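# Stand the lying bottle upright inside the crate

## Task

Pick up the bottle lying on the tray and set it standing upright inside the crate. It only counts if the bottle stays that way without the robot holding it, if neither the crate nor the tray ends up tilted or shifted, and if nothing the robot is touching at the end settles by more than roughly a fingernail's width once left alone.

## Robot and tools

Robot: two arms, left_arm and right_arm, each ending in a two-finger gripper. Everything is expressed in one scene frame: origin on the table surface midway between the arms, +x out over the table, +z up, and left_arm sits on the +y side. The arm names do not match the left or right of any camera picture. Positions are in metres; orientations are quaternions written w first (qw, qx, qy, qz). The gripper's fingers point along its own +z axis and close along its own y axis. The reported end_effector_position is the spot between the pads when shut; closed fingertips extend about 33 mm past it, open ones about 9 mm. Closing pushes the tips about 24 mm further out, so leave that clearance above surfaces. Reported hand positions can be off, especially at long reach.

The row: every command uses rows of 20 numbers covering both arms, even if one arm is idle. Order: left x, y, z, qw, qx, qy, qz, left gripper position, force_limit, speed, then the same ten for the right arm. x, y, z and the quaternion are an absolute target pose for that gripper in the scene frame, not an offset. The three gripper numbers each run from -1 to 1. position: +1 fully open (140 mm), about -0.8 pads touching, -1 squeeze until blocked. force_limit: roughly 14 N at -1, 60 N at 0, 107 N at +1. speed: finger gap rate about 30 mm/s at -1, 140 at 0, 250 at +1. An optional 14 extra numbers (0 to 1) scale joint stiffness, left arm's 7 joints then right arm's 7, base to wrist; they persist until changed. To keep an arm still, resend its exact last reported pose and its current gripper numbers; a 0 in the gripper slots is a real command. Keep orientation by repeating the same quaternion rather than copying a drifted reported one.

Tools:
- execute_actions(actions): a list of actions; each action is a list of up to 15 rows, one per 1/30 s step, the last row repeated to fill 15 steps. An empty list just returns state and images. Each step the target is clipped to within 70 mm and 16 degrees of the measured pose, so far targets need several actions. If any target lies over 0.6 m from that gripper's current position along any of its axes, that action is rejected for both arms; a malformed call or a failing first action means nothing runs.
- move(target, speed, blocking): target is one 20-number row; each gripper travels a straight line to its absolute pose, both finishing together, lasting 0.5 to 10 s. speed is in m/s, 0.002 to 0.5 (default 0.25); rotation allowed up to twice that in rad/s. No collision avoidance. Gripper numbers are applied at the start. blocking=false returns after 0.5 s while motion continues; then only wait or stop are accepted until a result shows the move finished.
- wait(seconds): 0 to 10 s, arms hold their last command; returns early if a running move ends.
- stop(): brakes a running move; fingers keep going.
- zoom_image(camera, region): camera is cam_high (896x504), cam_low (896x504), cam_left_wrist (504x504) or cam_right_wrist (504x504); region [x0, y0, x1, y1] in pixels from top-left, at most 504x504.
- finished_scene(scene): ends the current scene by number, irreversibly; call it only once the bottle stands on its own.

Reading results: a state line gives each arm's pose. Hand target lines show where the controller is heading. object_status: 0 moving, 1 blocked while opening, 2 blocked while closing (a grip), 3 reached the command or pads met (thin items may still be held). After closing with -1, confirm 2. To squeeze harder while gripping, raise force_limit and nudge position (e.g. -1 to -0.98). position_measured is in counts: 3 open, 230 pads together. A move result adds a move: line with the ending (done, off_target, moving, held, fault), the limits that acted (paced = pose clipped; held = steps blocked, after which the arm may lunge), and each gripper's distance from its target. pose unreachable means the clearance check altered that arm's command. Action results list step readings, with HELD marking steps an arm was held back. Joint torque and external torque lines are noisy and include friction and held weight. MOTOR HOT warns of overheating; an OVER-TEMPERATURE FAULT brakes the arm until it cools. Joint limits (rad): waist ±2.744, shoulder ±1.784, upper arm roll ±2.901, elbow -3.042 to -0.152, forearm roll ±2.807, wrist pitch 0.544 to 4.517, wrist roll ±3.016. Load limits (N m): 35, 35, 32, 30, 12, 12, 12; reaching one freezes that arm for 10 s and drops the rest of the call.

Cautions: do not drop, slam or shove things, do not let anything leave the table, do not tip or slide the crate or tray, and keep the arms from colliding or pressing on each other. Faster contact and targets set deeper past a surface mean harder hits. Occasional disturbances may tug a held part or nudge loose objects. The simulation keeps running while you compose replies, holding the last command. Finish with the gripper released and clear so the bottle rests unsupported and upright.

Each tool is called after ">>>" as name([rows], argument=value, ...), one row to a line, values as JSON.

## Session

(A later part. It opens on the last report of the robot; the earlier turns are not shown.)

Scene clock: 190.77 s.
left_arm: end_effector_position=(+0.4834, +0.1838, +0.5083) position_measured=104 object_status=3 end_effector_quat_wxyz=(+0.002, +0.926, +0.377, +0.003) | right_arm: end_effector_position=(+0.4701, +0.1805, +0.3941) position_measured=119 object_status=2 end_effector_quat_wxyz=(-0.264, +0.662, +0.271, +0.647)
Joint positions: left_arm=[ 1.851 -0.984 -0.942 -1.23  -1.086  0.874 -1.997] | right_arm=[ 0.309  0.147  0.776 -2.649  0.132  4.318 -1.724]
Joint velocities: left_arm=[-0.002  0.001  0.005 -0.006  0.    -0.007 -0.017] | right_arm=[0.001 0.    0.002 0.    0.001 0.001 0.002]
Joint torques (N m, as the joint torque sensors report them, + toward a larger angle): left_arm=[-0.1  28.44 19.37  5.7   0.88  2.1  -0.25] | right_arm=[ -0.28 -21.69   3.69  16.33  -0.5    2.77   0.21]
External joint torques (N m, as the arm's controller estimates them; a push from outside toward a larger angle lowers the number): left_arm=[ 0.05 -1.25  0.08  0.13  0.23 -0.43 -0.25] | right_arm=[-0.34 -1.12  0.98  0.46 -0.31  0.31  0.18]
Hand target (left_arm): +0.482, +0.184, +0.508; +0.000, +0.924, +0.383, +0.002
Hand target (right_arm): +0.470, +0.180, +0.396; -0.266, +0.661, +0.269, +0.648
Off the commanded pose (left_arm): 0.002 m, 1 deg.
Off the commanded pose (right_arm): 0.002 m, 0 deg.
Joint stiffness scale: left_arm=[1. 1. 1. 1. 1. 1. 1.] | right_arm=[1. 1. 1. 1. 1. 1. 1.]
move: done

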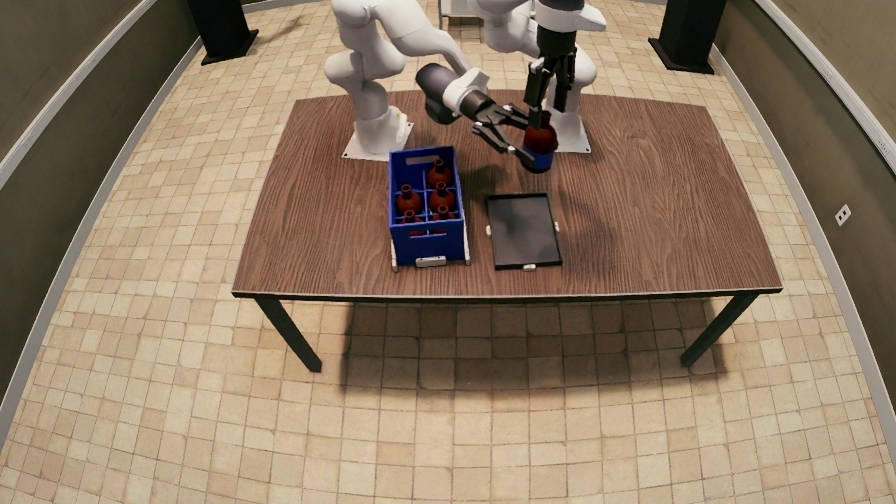

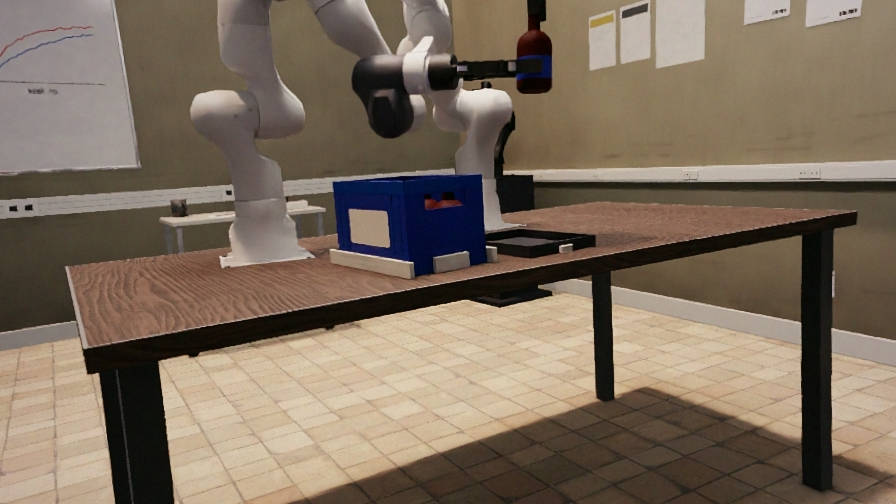

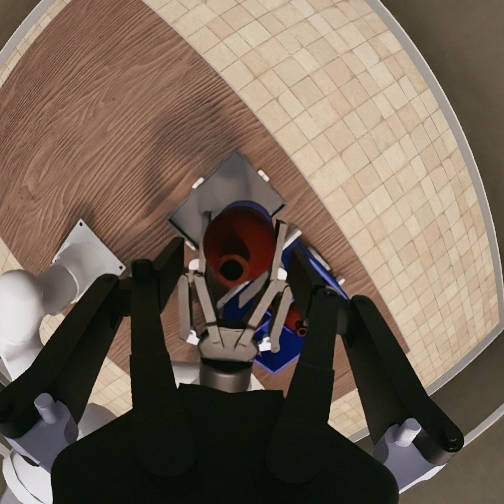

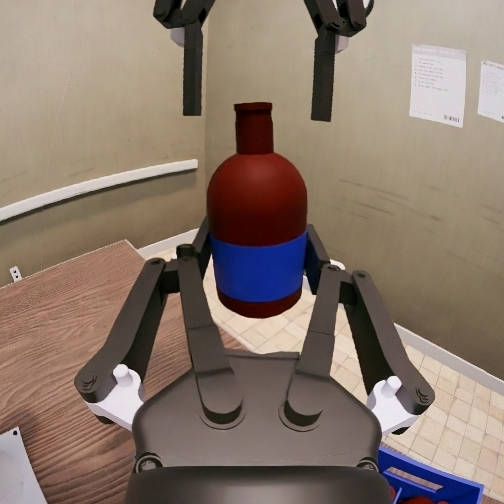

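>>> move(target=[0.478,0.184,0.491,0,0.924,0.383,0,0.2,0,0, 0.4701,0.1803,0.3956,-0.266,0.661,0.269,0.648,-1,0.2,-0.5], speed=0.05)

>>> zoom_image(camera="cam_low", region=[460, 0, 620, 110])

Scene clock: 199.00 s.
left_arm: end_effector_position=(+0.4776, +0.1829, +0.4909) position_measured=104 object_status=3 end_effector_quat_wxyz=(+0.001, +0.922, +0.387, -0.003) | right_arm: end_effector_position=(+0.4701, +0.1806, +0.3934) position_measured=119 object_status=2 end_effector_quat_wxyz=(-0.264, +0.662, +0.271, +0.647)
Joint positions: left_arm=[ 1.813 -1.029 -0.927 -1.316 -1.08   0.886 -1.985] | right_arm=[ 0.309  0.148  0.776 -2.649  0.132  4.317 -1.724]
Joint velocities: left_arm=[-0.003 -0.001  0.005 -0.012  0.001  0.01   0.02 ] | right_arm=[ 0.001 -0.001 -0.001  0.001  0.001  0.    -0.001]
Joint torques (N m, as the joint torque sensors report them, + toward a larger angle): left_arm=[ 0.19 28.21 20.31  5.2   1.09  3.03  0.19] | right_arm=[ -0.05 -22.14   3.56  16.4   -0.49   2.96   0.23]
External joint torques (N m, as the arm's controller estimates them; a push from outside toward a larger angle lowers the number): left_arm=[-0.06 -1.45  0.03 -0.47  0.38  0.53  0.19] | right_arm=[-0.08 -1.52  0.88  0.52 -0.31  0.49  0.2 ]
Hand target (left_arm): +0.478, +0.184, +0.491; +0.000, +0.924, +0.383, -0.000
Hand target (right_arm): +0.470, +0.180, +0.396; -0.266, +0.661, +0.269, +0.648
Off the commanded pose (left_arm): 0.001 m, 1 deg.
Off the commanded pose (right_arm): 0.002 m, 0 deg.
Joint stiffness scale: left_arm=[1. 1. 1. 1. 1. 1. 1.] | right_arm=[1. 1. 1. 1. 1. 1. 1.]
move: done

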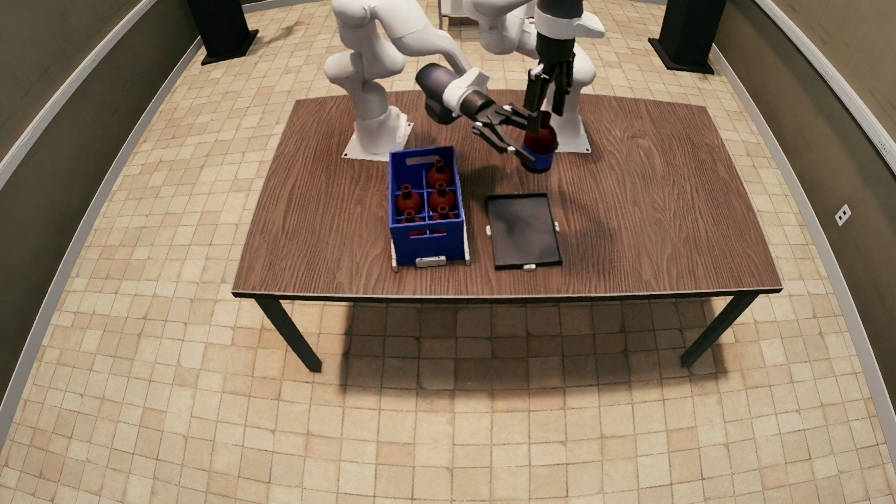

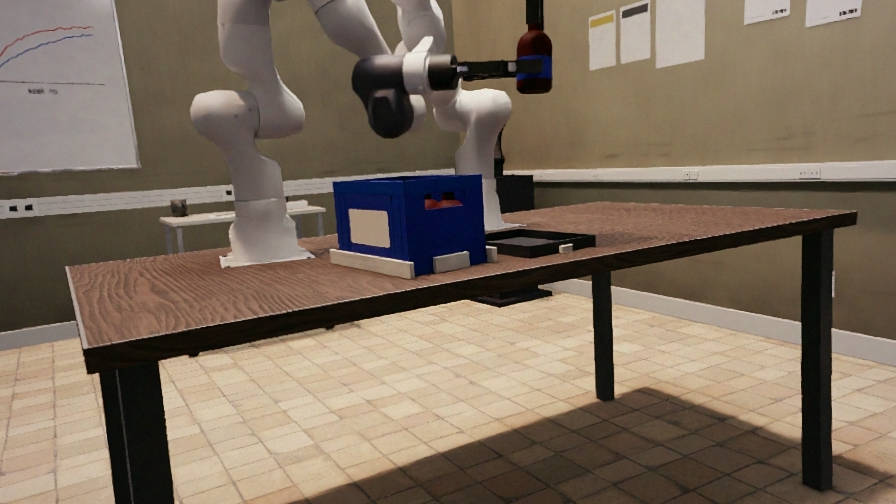

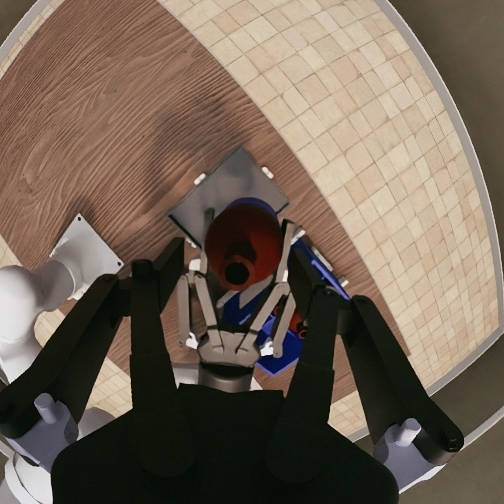

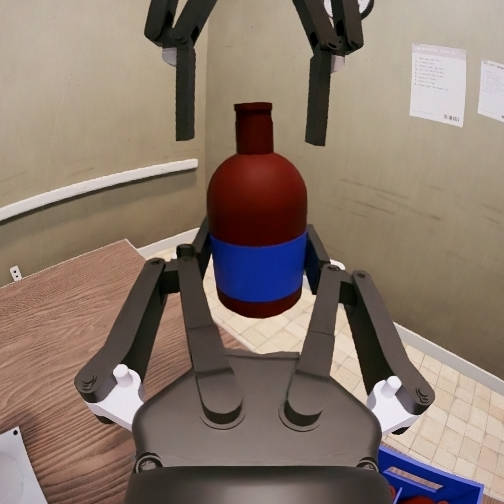

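Region (460, 0, 620, 110) of cam_low's 896x504 image, scaled by 3.150, with more detail than that image has; it fills the top 346 rows of this view, and the rest is white.

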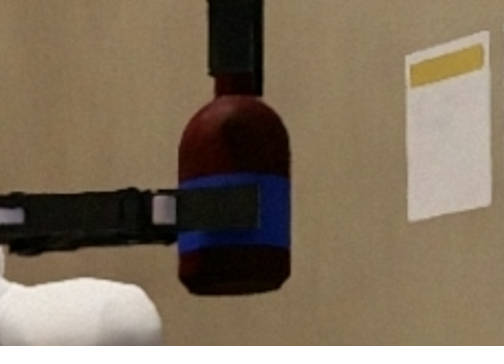

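>>> move(target=[0.4795,0.183,0.494,0,0.924,0.383,0,-1,0.4,-0.5, 0.4701,0.1803,0.3956,-0.266,0.661,0.269,0.648,-1,0.2,-0.5], speed=0.05)

Scene clock: 205.57 s.
left_arm: end_effector_position=(+0.4802, +0.1823, +0.4941) position_measured=197 object_status=2 end_effector_quat_wxyz=(+0.001, +0.925, +0.381, +0.002) | right_arm: end_effector_position=(+0.4697, +0.1810, +0.3926) position_measured=119 object_status=2 end_effector_quat_wxyz=(-0.268, +0.664, +0.268, +0.644)
Joint positions: left_arm=[ 1.819 -1.026 -0.926 -1.301 -1.084  0.888 -1.979] | right_arm=[ 0.309  0.148  0.776 -2.65   0.131  4.316 -1.712]
Joint velocities: left_arm=[ 0.002  0.001 -0.001 -0.001 -0.002  0.002  0.   ] | right_arm=[ 0.001 -0.002  0.001 -0.     0.    -0.     0.021]
Joint torques (N m, as the joint torque sensors report them, + toward a larger angle): left_arm=[ 2.05 30.31 18.32  7.43  0.98  2.06 -0.14] | right_arm=[  0.43 -22.44   2.49  16.49  -0.44   3.14  -0.59]
External joint torques (N m, as the arm's controller estimates them; a push from outside toward a larger angle lowers the number): left_arm=[ 2.09  0.76 -1.74  1.77  0.31 -0.44 -0.14] | right_arm=[ 0.36 -1.78 -0.21  0.62 -0.25  0.67 -0.63]
Hand target (left_arm): +0.479, +0.183, +0.494; -0.000, +0.924, +0.383, -0.000
Hand target (right_arm): +0.470, +0.180, +0.396; -0.266, +0.661, +0.269, +0.648
Off the commanded pose (left_arm): 0.001 m, 0 deg.
Off the commanded pose (right_arm): 0.003 m, 1 deg.
Joint stiffness scale: left_arm=[1. 1. 1. 1. 1. 1. 1.] | right_arm=[1. 1. 1. 1. 1. 1. 1.]
move: done

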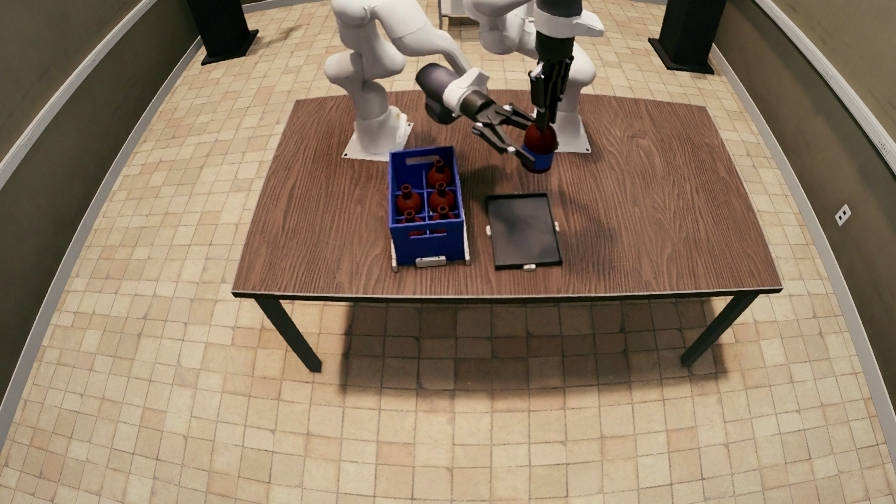

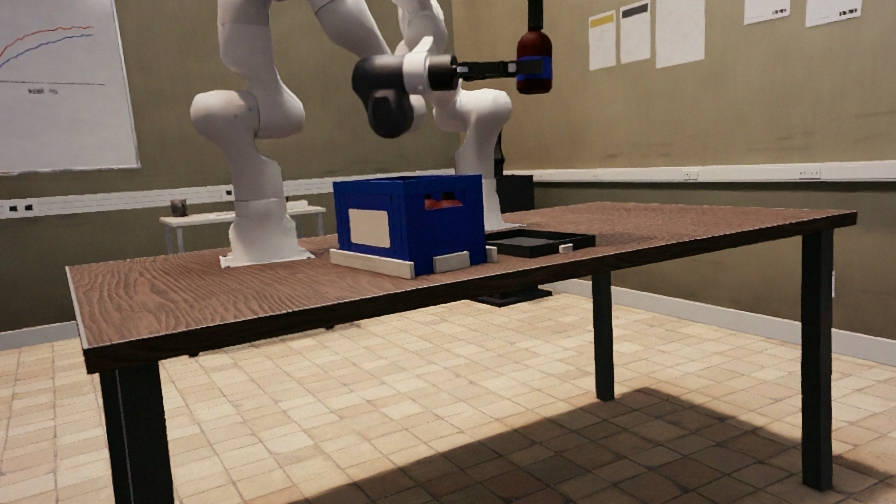

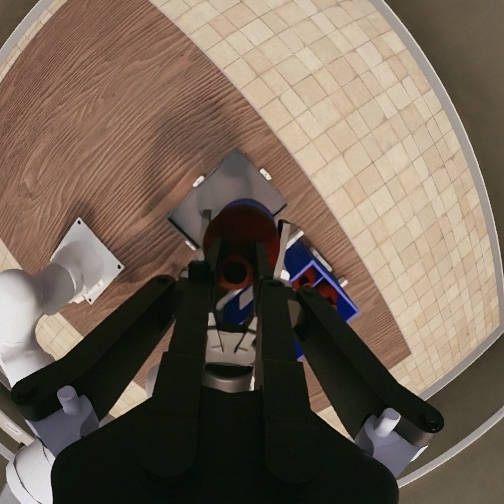

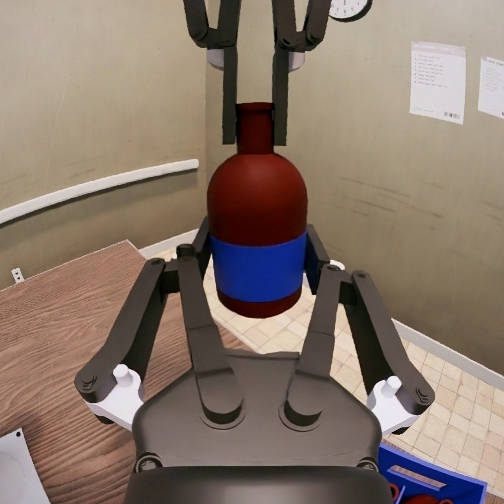

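>>> execute_actions([
  [[0.4795,0.183,0.494,0,0.924,0.383,0,-1,0.4,-0.5, 0.4697,0.181,0.3926,-0.268,0.664,0.268,0.644,0.8,0.2,0.3]],
])

>>> move(target=[0.54,0.245,0.494,0,0.924,0.383,0,-1,0.4,-0.5, 0.455,0.165,0.395,-0.268,0.664,0.268,0.644,0.8,0.2,0.3], speed=0.15)

Scene clock: 220.00 s.
left_arm: end_effector_position=(+0.4798, +0.1823, +0.4938) position_measured=197 object_status=2 end_effector_quat_wxyz=(+0.001, +0.925, +0.381, +0.000) | right_arm: end_effector_position=(+0.4695, +0.1811, +0.3926) position_measured=28 object_status=0 end_effector_quat_wxyz=(-0.269, +0.665, +0.267, +0.644)
Joint positions: left_arm=[ 1.82  -1.026 -0.927 -1.301 -1.084  0.887 -1.979] | right_arm=[ 0.309  0.148  0.776 -2.65   0.131  4.316 -1.708]
Joint velocities: left_arm=[-0.001  0.    -0.001 -0.002 -0.     0.    -0.   ] | right_arm=[ 0.001 -0.    -0.     0.001 -0.001 -0.     0.   ]
Joint torques (N m, as the joint torque sensors report them, + toward a larger angle): left_arm=[ 1.73 30.28 19.    7.3   0.77  2.32 -0.1 ] | right_arm=[  0.09 -21.38   2.71  16.04  -0.6    2.4   -0.19]
External joint torques (N m, as the arm's controller estimates them; a push from outside toward a larger angle lowers the number): left_arm=[ 1.72  0.62 -1.13  1.68  0.08 -0.19 -0.1 ] | right_arm=[ 0.1  -0.83  0.07  0.19 -0.43 -0.04 -0.21]
Hand target (left_arm): +0.480, +0.183, +0.494; +0.000, +0.924, +0.383, -0.000
Hand target (right_arm): +0.470, +0.181, +0.393; -0.268, +0.664, +0.268, +0.644
Off the commanded pose (left_arm): 0.001 m, 0 deg.
Off the commanded pose (right_arm): 0.000 m, 0 deg.
Joint stiffness scale: left_arm=[1. 1. 1. 1. 1. 1. 1.] | right_arm=[1. 1. 1. 1. 1. 1. 1.]
Step readings (end_effector_position):
0: left_arm (+0.4802, +0.1823, +0.4941) | right_arm (+0.4696, +0.1811, +0.3926)
1: left_arm (+0.4802, +0.1823, +0.4941) | right_arm (+0.4696, +0.1811, +0.3926)
2: left_arm (+0.4802, +0.1822, +0.4941) | right_arm (+0.4696, +0.1812, +0.3926)
4: left_arm (+0.4800, +0.1823, +0.4939) | right_arm (+0.4696, +0.1812, +0.3926)
8: left_arm (+0.4798, +0.1823, +0.4938) | right_arm (+0.4696, +0.1812, +0.3926)
15: end_effector_position above

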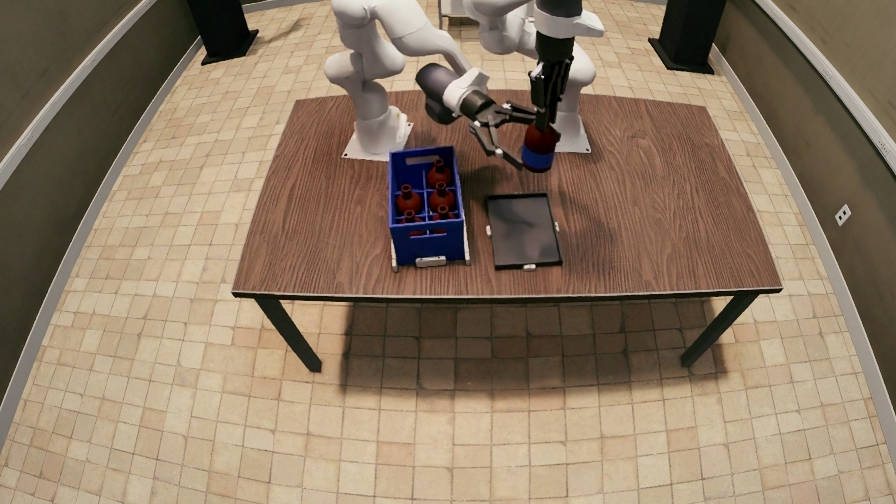

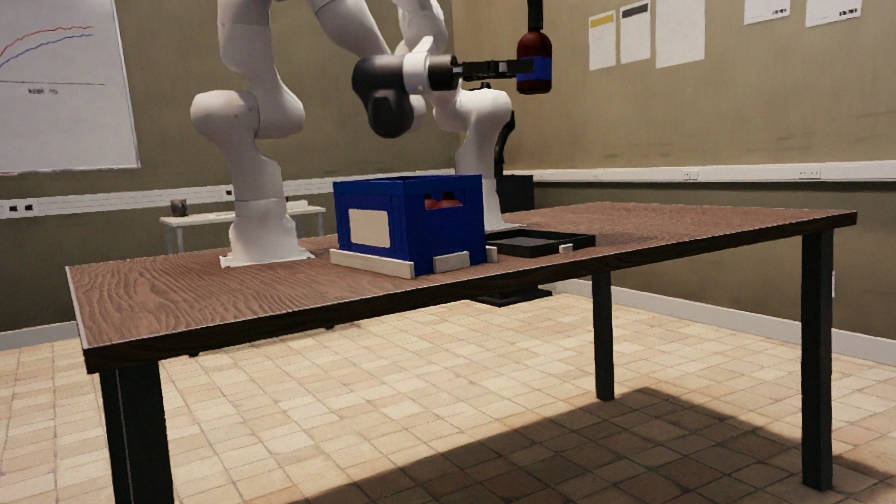

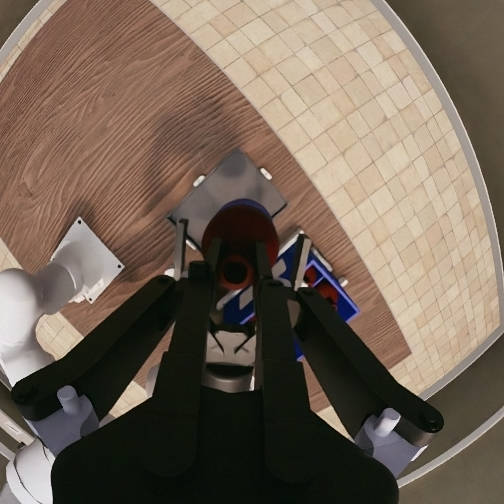

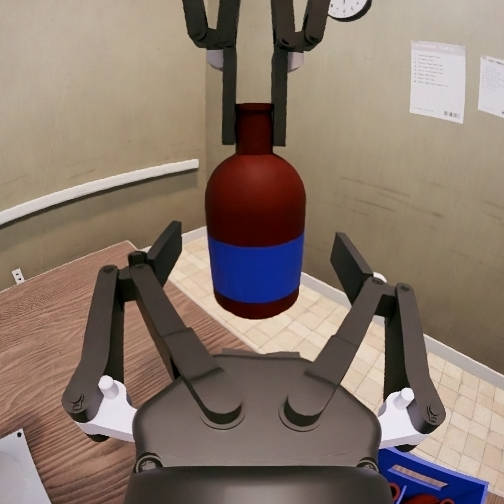

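Scene clock: 221.13 s.
left_arm: end_effector_position=(+0.5388, +0.2445, +0.4918) position_measured=197 object_status=2 end_effector_quat_wxyz=(-0.003, +0.923, +0.384, -0.003) | right_arm: end_effector_position=(+0.4563, +0.1652, +0.3934) position_measured=28 object_status=3 end_effector_quat_wxyz=(-0.265, +0.665, +0.270, +0.644)
Joint positions: left_arm=[ 2.083 -0.944 -1.084 -1.095 -1.112  0.914 -1.972] | right_arm=[ 0.296  0.076  0.778 -2.718  0.124  4.322 -1.665]
Joint velocities: left_arm=[ 0.003  0.     0.     0.004 -0.005 -0.     0.   ] | right_arm=[-0.    -0.001  0.001 -0.001 -0.001  0.     0.015]
Joint torques (N m, as the joint torque sensors report them, + toward a larger angle): left_arm=[ 2.28 34.99 17.79  8.03 -0.04  3.05  0.04] | right_arm=[ -0.28 -20.28   2.27  14.41  -1.11   3.     0.21]
External joint torques (N m, as the arm's controller estimates them; a push from outside toward a larger angle lowers the number): left_arm=[ 2.35  2.18 -1.29  2.6  -0.76  0.56  0.04] | right_arm=[-0.34 -1.93  0.91 -1.21 -1.1   0.54  0.18]
Hand target (left_arm): +0.540, +0.245, +0.493; -0.000, +0.924, +0.383, -0.001
Hand target (right_arm): +0.455, +0.165, +0.395; -0.268, +0.664, +0.269, +0.644
Off the commanded pose (left_arm): 0.003 m, 0 deg.
Off the commanded pose (right_arm): 0.002 m, 0 deg.
Joint stiffness scale: left_arm=[1. 1. 1. 1. 1. 1. 1.] | right_arm=[1. 1. 1. 1. 1. 1. 1.]
move: done

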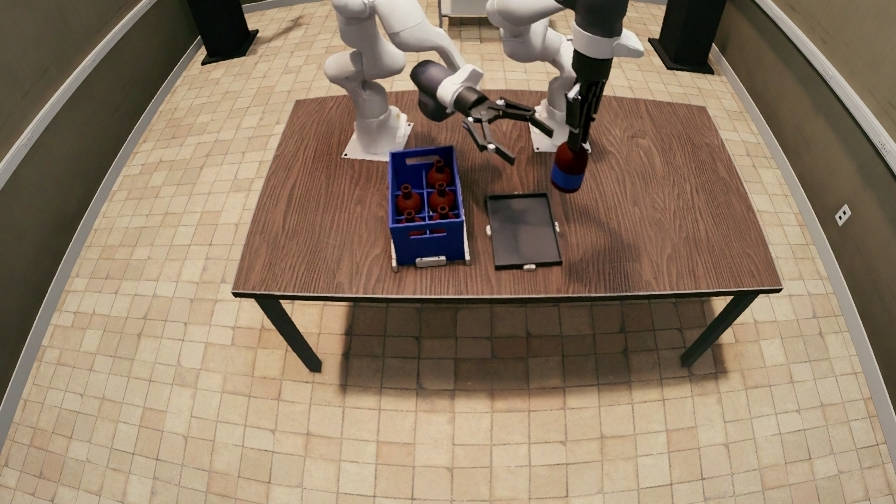

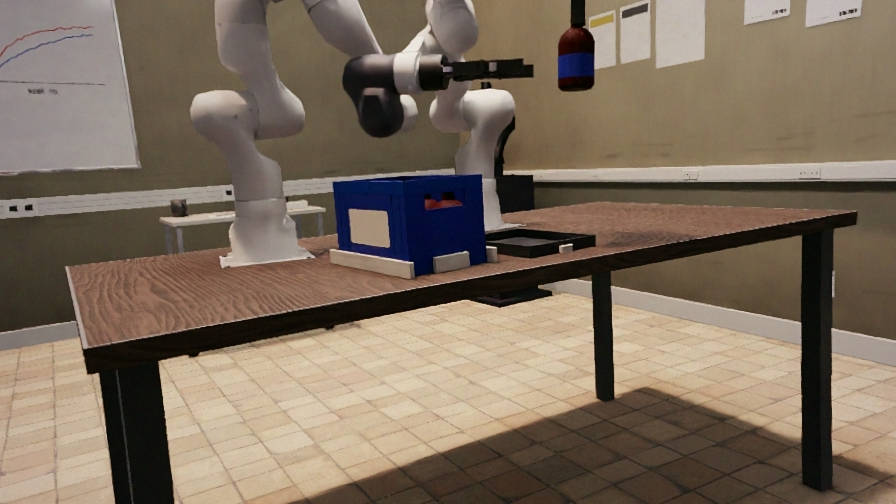

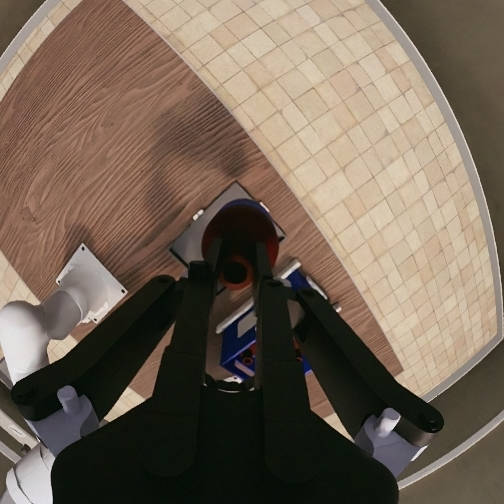

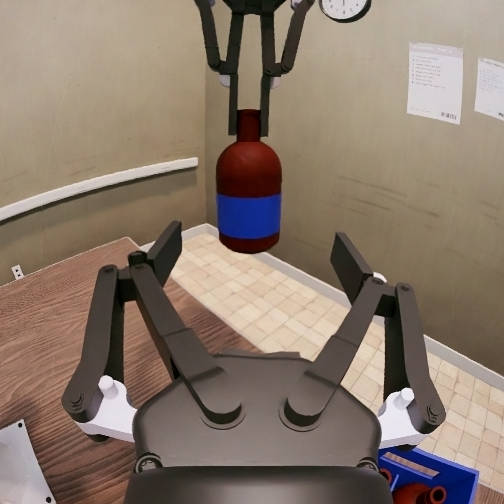

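>>> move(target=[0.54,0.22,0.44,0,0.924,-0.383,0,-1,0.4,-0.5, 0.22,-0.64,0.38,0,0.985,-0.174,0,0.8,0.2,0.3], speed=0.3)

action 0: the call puts the target (right_arm/x, right_arm/y, right_arm/z) 0.732 m from right_arm's end_effector_position in the last result along the gripper's own z axis as it stood there; a target may be at most 0.6 m away along each of those axes, so nothing of the call was run and nothing moved. Command a nearer target, and go on from there in a later call.

>>> move(target=[0.54,0.22,0.44,0,0.924,-0.383,0,-1,0.4,-0.5, 0.30,-0.50,0.40,0,0.985,-0.174,0,0.8,0.2,0.3], speed=0.3)

Scene clock: 231.97 s.
left_arm: end_effector_position=(+0.5399, +0.2201, +0.4421) position_measured=197 object_status=2 end_effector_quat_wxyz=(+0.002, +0.927, -0.374, +0.002) | right_arm: end_effector_position=(+0.3100, -0.5121, +0.3964) position_measured=28 object_status=3 end_effector_quat_wxyz=(+0.010, +0.984, -0.179, -0.002)
Joint positions: left_arm=[ 1.751 -0.711 -1.333 -1.367 -0.735  1.263 -0.549] | right_arm=[ 0.163 -0.698 -0.403 -2.197 -0.276  1.54  -1.555]
Joint velocities: left_arm=[ 0.     0.    -0.001 -0.001 -0.     0.003  0.031] | right_arm=[-0.001  0.001  0.    -0.001 -0.001 -0.001 -0.008]
Joint torques (N m, as the joint torque sensors report them, + toward a larger angle): left_arm=[-0.34 24.91 17.75 16.42  1.08  3.24  0.21] | right_arm=[ 0.81 -4.91  6.85 24.99 -0.16  1.81 -0.25]
External joint torques (N m, as the arm's controller estimates them; a push from outside toward a larger angle lowers the number): left_arm=[-0.39  1.84 -1.11  1.17  0.32  0.72  0.21] | right_arm=[ 0.84  0.52 -0.18  2.28 -0.98 -0.71 -0.25]
Hand target (left_arm): +0.541, +0.221, +0.443; +0.001, +0.924, -0.381, +0.005
Hand target (right_arm): +0.309, -0.513, +0.396; +0.012, +0.984, -0.176, -0.005
Off the commanded pose (left_arm): 0.002 m, 1 deg.
Off the commanded pose (right_arm): 0.016 m, 1 deg.
Joint stiffness scale: left_arm=[1. 1. 1. 1. 1. 1. 1.] | right_arm=[1. 1. 1. 1. 1. 1. 1.]
move: off_target (right_arm); limits=paced

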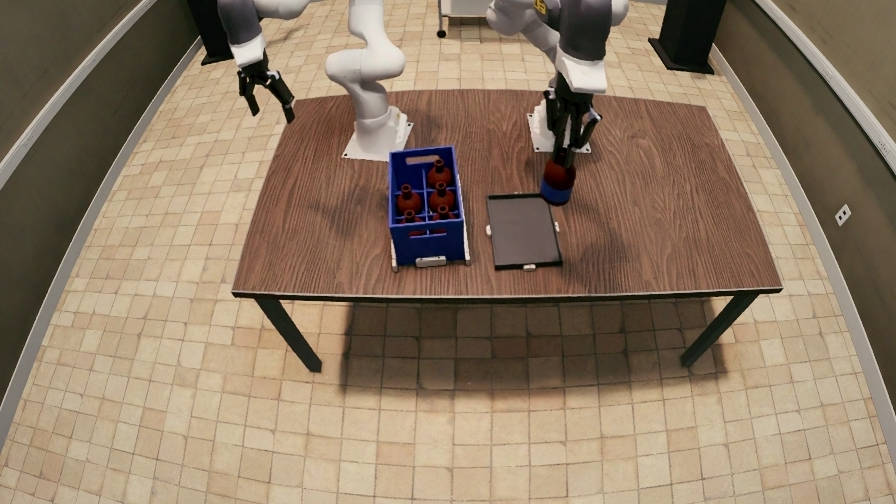

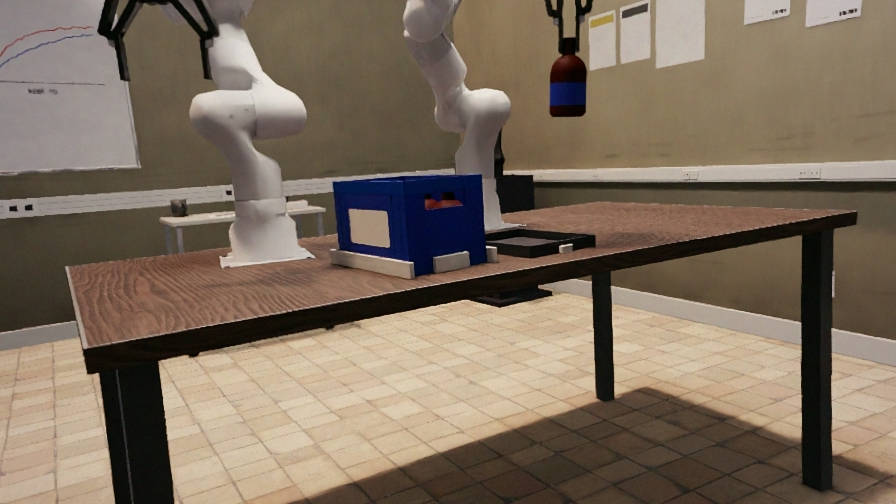

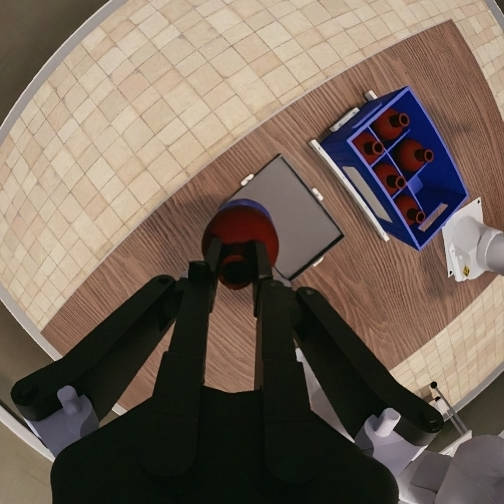

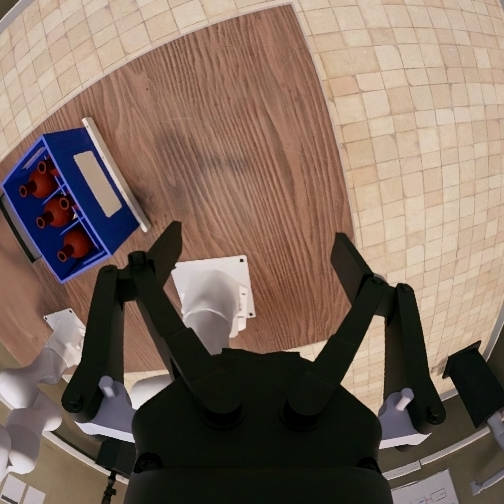

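>>> move(target=[0.36,-0.14,0.385,0,0.924,-0.383,0,-1,0.4,-0.5, 0.25,-0.62,0.40,0,0.985,-0.174,0,0.8,0.2,0.3], speed=0.2)

Scene clock: 236.80 s.
left_arm: end_effector_position=(+0.3570, -0.1419, +0.3818) position_measured=197 object_status=2 end_effector_quat_wxyz=(+0.002, +0.920, -0.391, -0.000) | right_arm: end_effector_position=(+0.2504, -0.6201, +0.3991) position_measured=28 object_status=3 end_effector_quat_wxyz=(-0.000, +0.984, -0.178, +0.000)
Joint positions: left_arm=[ 1.211 -1.042 -1.225 -1.377 -1.08   1.176 -1.095] | right_arm=[ 0.188 -0.702 -0.651 -2.092 -0.402  1.505 -1.762]
Joint velocities: left_arm=[-0.001 -0.     0.001  0.001  0.    -0.001 -0.029] | right_arm=[ 0.001  0.    -0.001 -0.    -0.001 -0.001 -0.01 ]
Joint torques (N m, as the joint torque sensors report them, + toward a larger angle): left_arm=[ 1.59 32.82 24.2  10.7   0.21  2.33 -0.29] | right_arm=[ 0.66 -1.87 11.69 23.62 -0.09  1.84 -0.34]
External joint torques (N m, as the arm's controller estimates them; a push from outside toward a larger angle lowers the number): left_arm=[ 1.84  0.29 -0.07  2.04 -0.55 -0.2  -0.3 ] | right_arm=[ 0.68 -0.32  0.12  2.3  -0.98 -0.68 -0.34]
Hand target (left_arm): +0.357, -0.142, +0.383; +0.003, +0.923, -0.385, +0.001
Hand target (right_arm): +0.249, -0.621, +0.399; +0.001, +0.985, -0.175, -0.002
Off the commanded pose (left_arm): 0.005 m, 1 deg.
Off the commanded pose (right_arm): 0.001 m, 0 deg.
Joint stiffness scale: left_arm=[1. 1. 1. 1. 1. 1. 1.] | right_arm=[1. 1. 1. 1. 1. 1. 1.]
move: off_target (left_arm)

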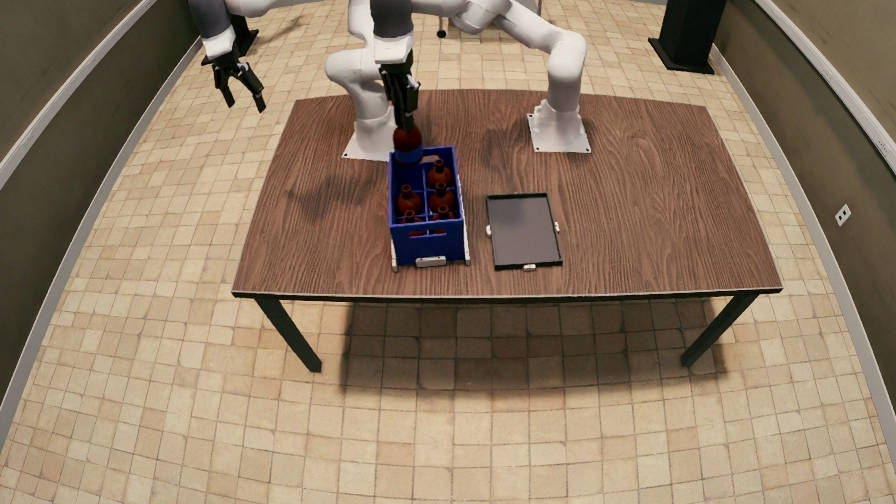

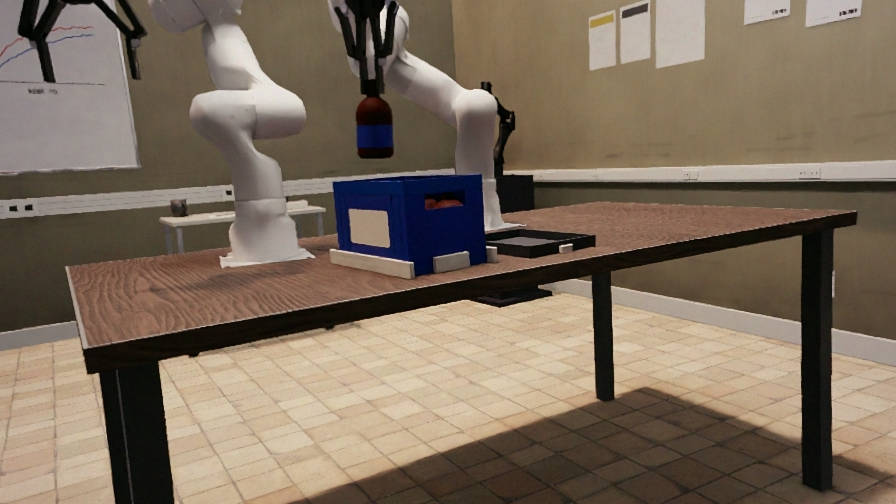

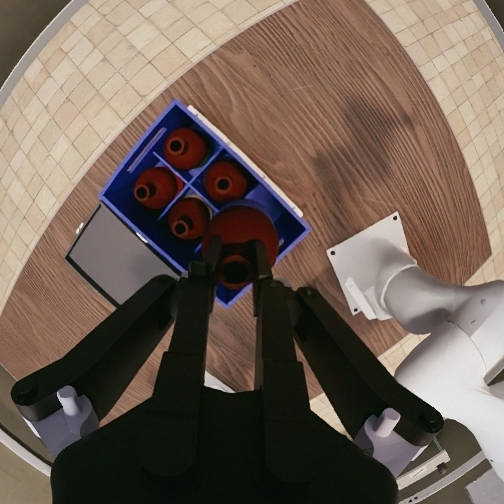

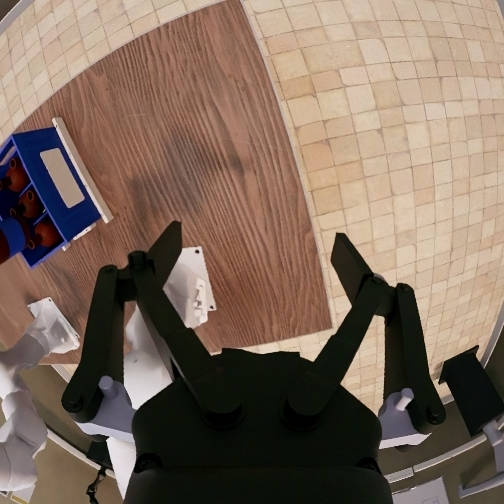

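>>> zoom_image(camera="cam_left_wrist", region=[90, 80, 340, 330])

>>> zoom_image(camera="cam_high", region=[360, 90, 500, 280])

Region (90, 80, 340, 330) of cam_left_wrist's 504x504 image, scaled by 2.016, with more detail than that image has.

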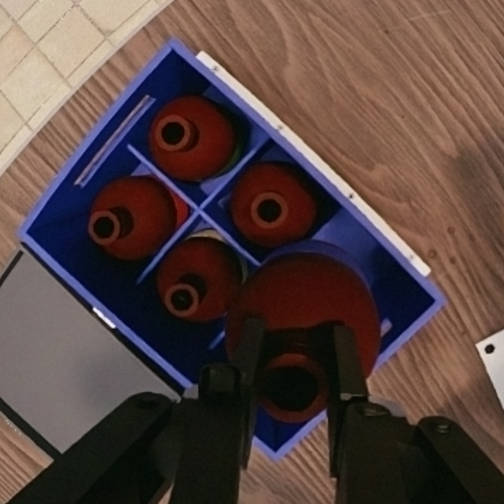

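Region (360, 90, 500, 280) of cam_high's 896x504 image, scaled by 2.653, with more detail than that image has; it fills the left 371 columns of this view, and the rest is white.

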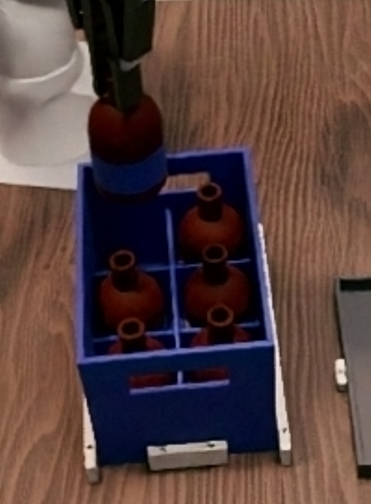

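>>> move(target=[0.330,-0.170,0.352,0,0.924,-0.383,0,-1,0.4,-0.5, 0.25,-0.62,0.40,0,0.985,-0.174,0,0.8,0.2,0.3], speed=0.1)

>>> zoom_image(camera="cam_left_wrist", region=[90, 80, 340, 330])

>>> zoom_image(camera="cam_high", region=[360, 90, 500, 280])

Scene clock: 257.60 s.
left_arm: end_effector_position=(+0.3277, -0.1695, +0.3499) position_measured=197 object_status=2 end_effector_quat_wxyz=(-0.001, +0.921, -0.390, -0.004) | right_arm: end_effector_position=(+0.2504, -0.6201, +0.3991) position_measured=28 object_status=3 end_effector_quat_wxyz=(-0.000, +0.984, -0.177, +0.000)
Joint positions: left_arm=[ 1.14  -1.106 -1.232 -1.433 -1.123  1.198 -1.142] | right_arm=[ 0.188 -0.702 -0.651 -2.092 -0.402  1.505 -1.764]
Joint velocities: left_arm=[ 0.001 -0.     0.002 -0.002 -0.009  0.003 -0.022] | right_arm=[ 0.     0.001 -0.002  0.001  0.001  0.     0.002]
Joint torques (N m, as the joint torque sensors report them, + toward a larger angle): left_arm=[ 0.84 33.   25.92  8.47  0.1   3.19 -0.3 ] | right_arm=[ 0.85 -3.15 12.59 23.21  0.66  2.05 -0.32]
External joint torques (N m, as the arm's controller estimates them; a push from outside toward a larger angle lowers the number): left_arm=[ 0.78 -0.52  0.2   0.67 -0.71  0.66 -0.3 ] | right_arm=[ 0.84 -1.63  0.96  1.84 -0.23 -0.47 -0.33]
Hand target (left_arm): +0.330, -0.170, +0.352; +0.000, +0.924, -0.383, -0.000
Hand target (right_arm): +0.250, -0.620, +0.400; -0.000, +0.985, -0.174, +0.000
Off the commanded pose (left_arm): 0.003 m, 1 deg.
Off the commanded pose (right_arm): 0.001 m, 0 deg.
Joint stiffness scale: left_arm=[1. 1. 1. 1. 1. 1. 1.] | right_arm=[1. 1. 1. 1. 1. 1. 1.]
move: done

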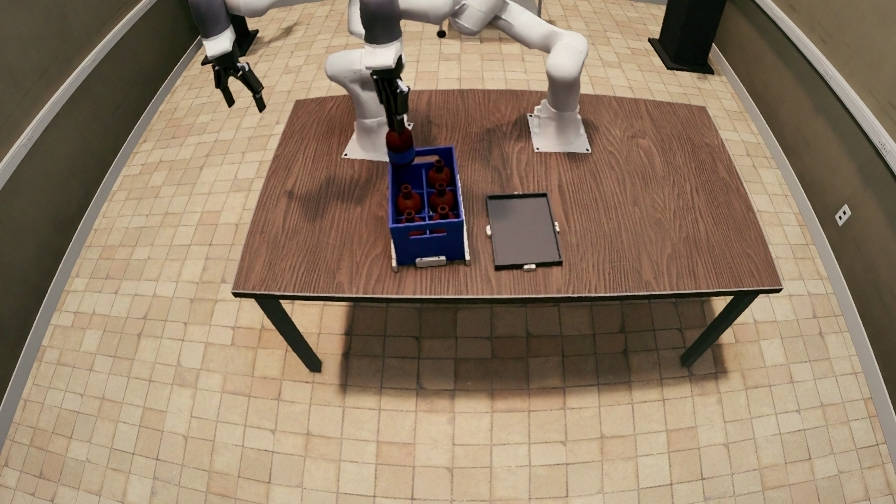

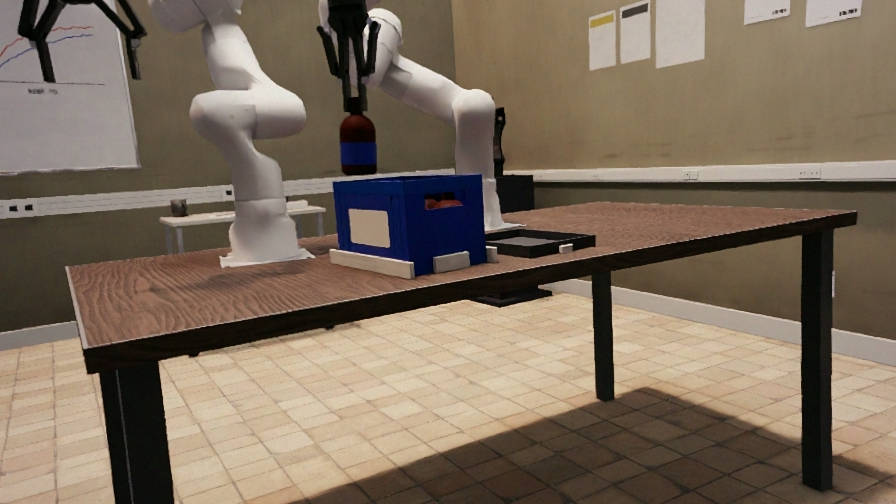

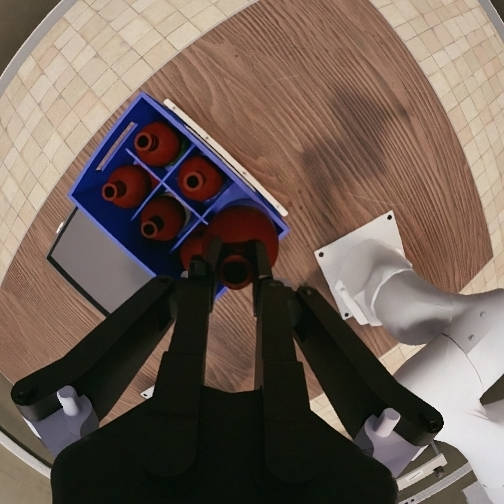

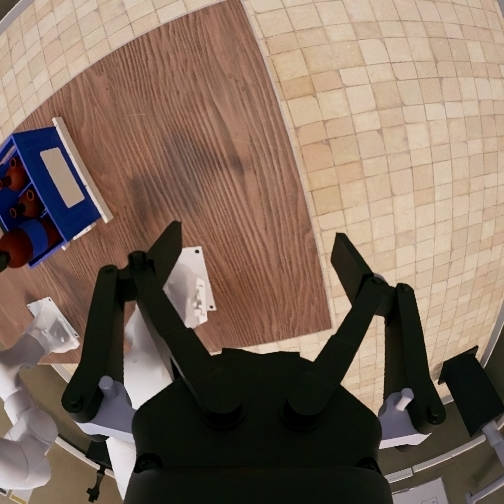

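Region (90, 80, 340, 330) of cam_left_wrist's 504x504 image, scaled by 2.016, with more detail than that image has.

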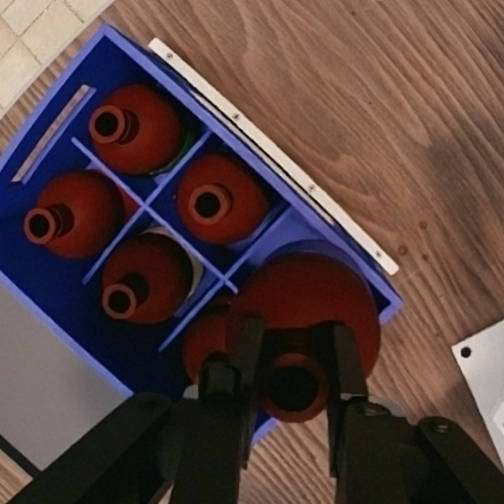

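Region (360, 90, 500, 280) of cam_high's 896x504 image, scaled by 2.653, with more detail than that image has; it fills the left 371 columns of this view, and the rest is white.

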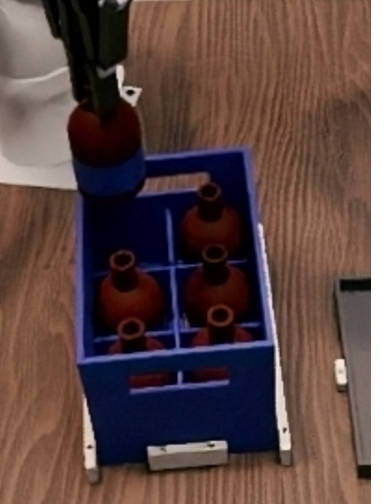

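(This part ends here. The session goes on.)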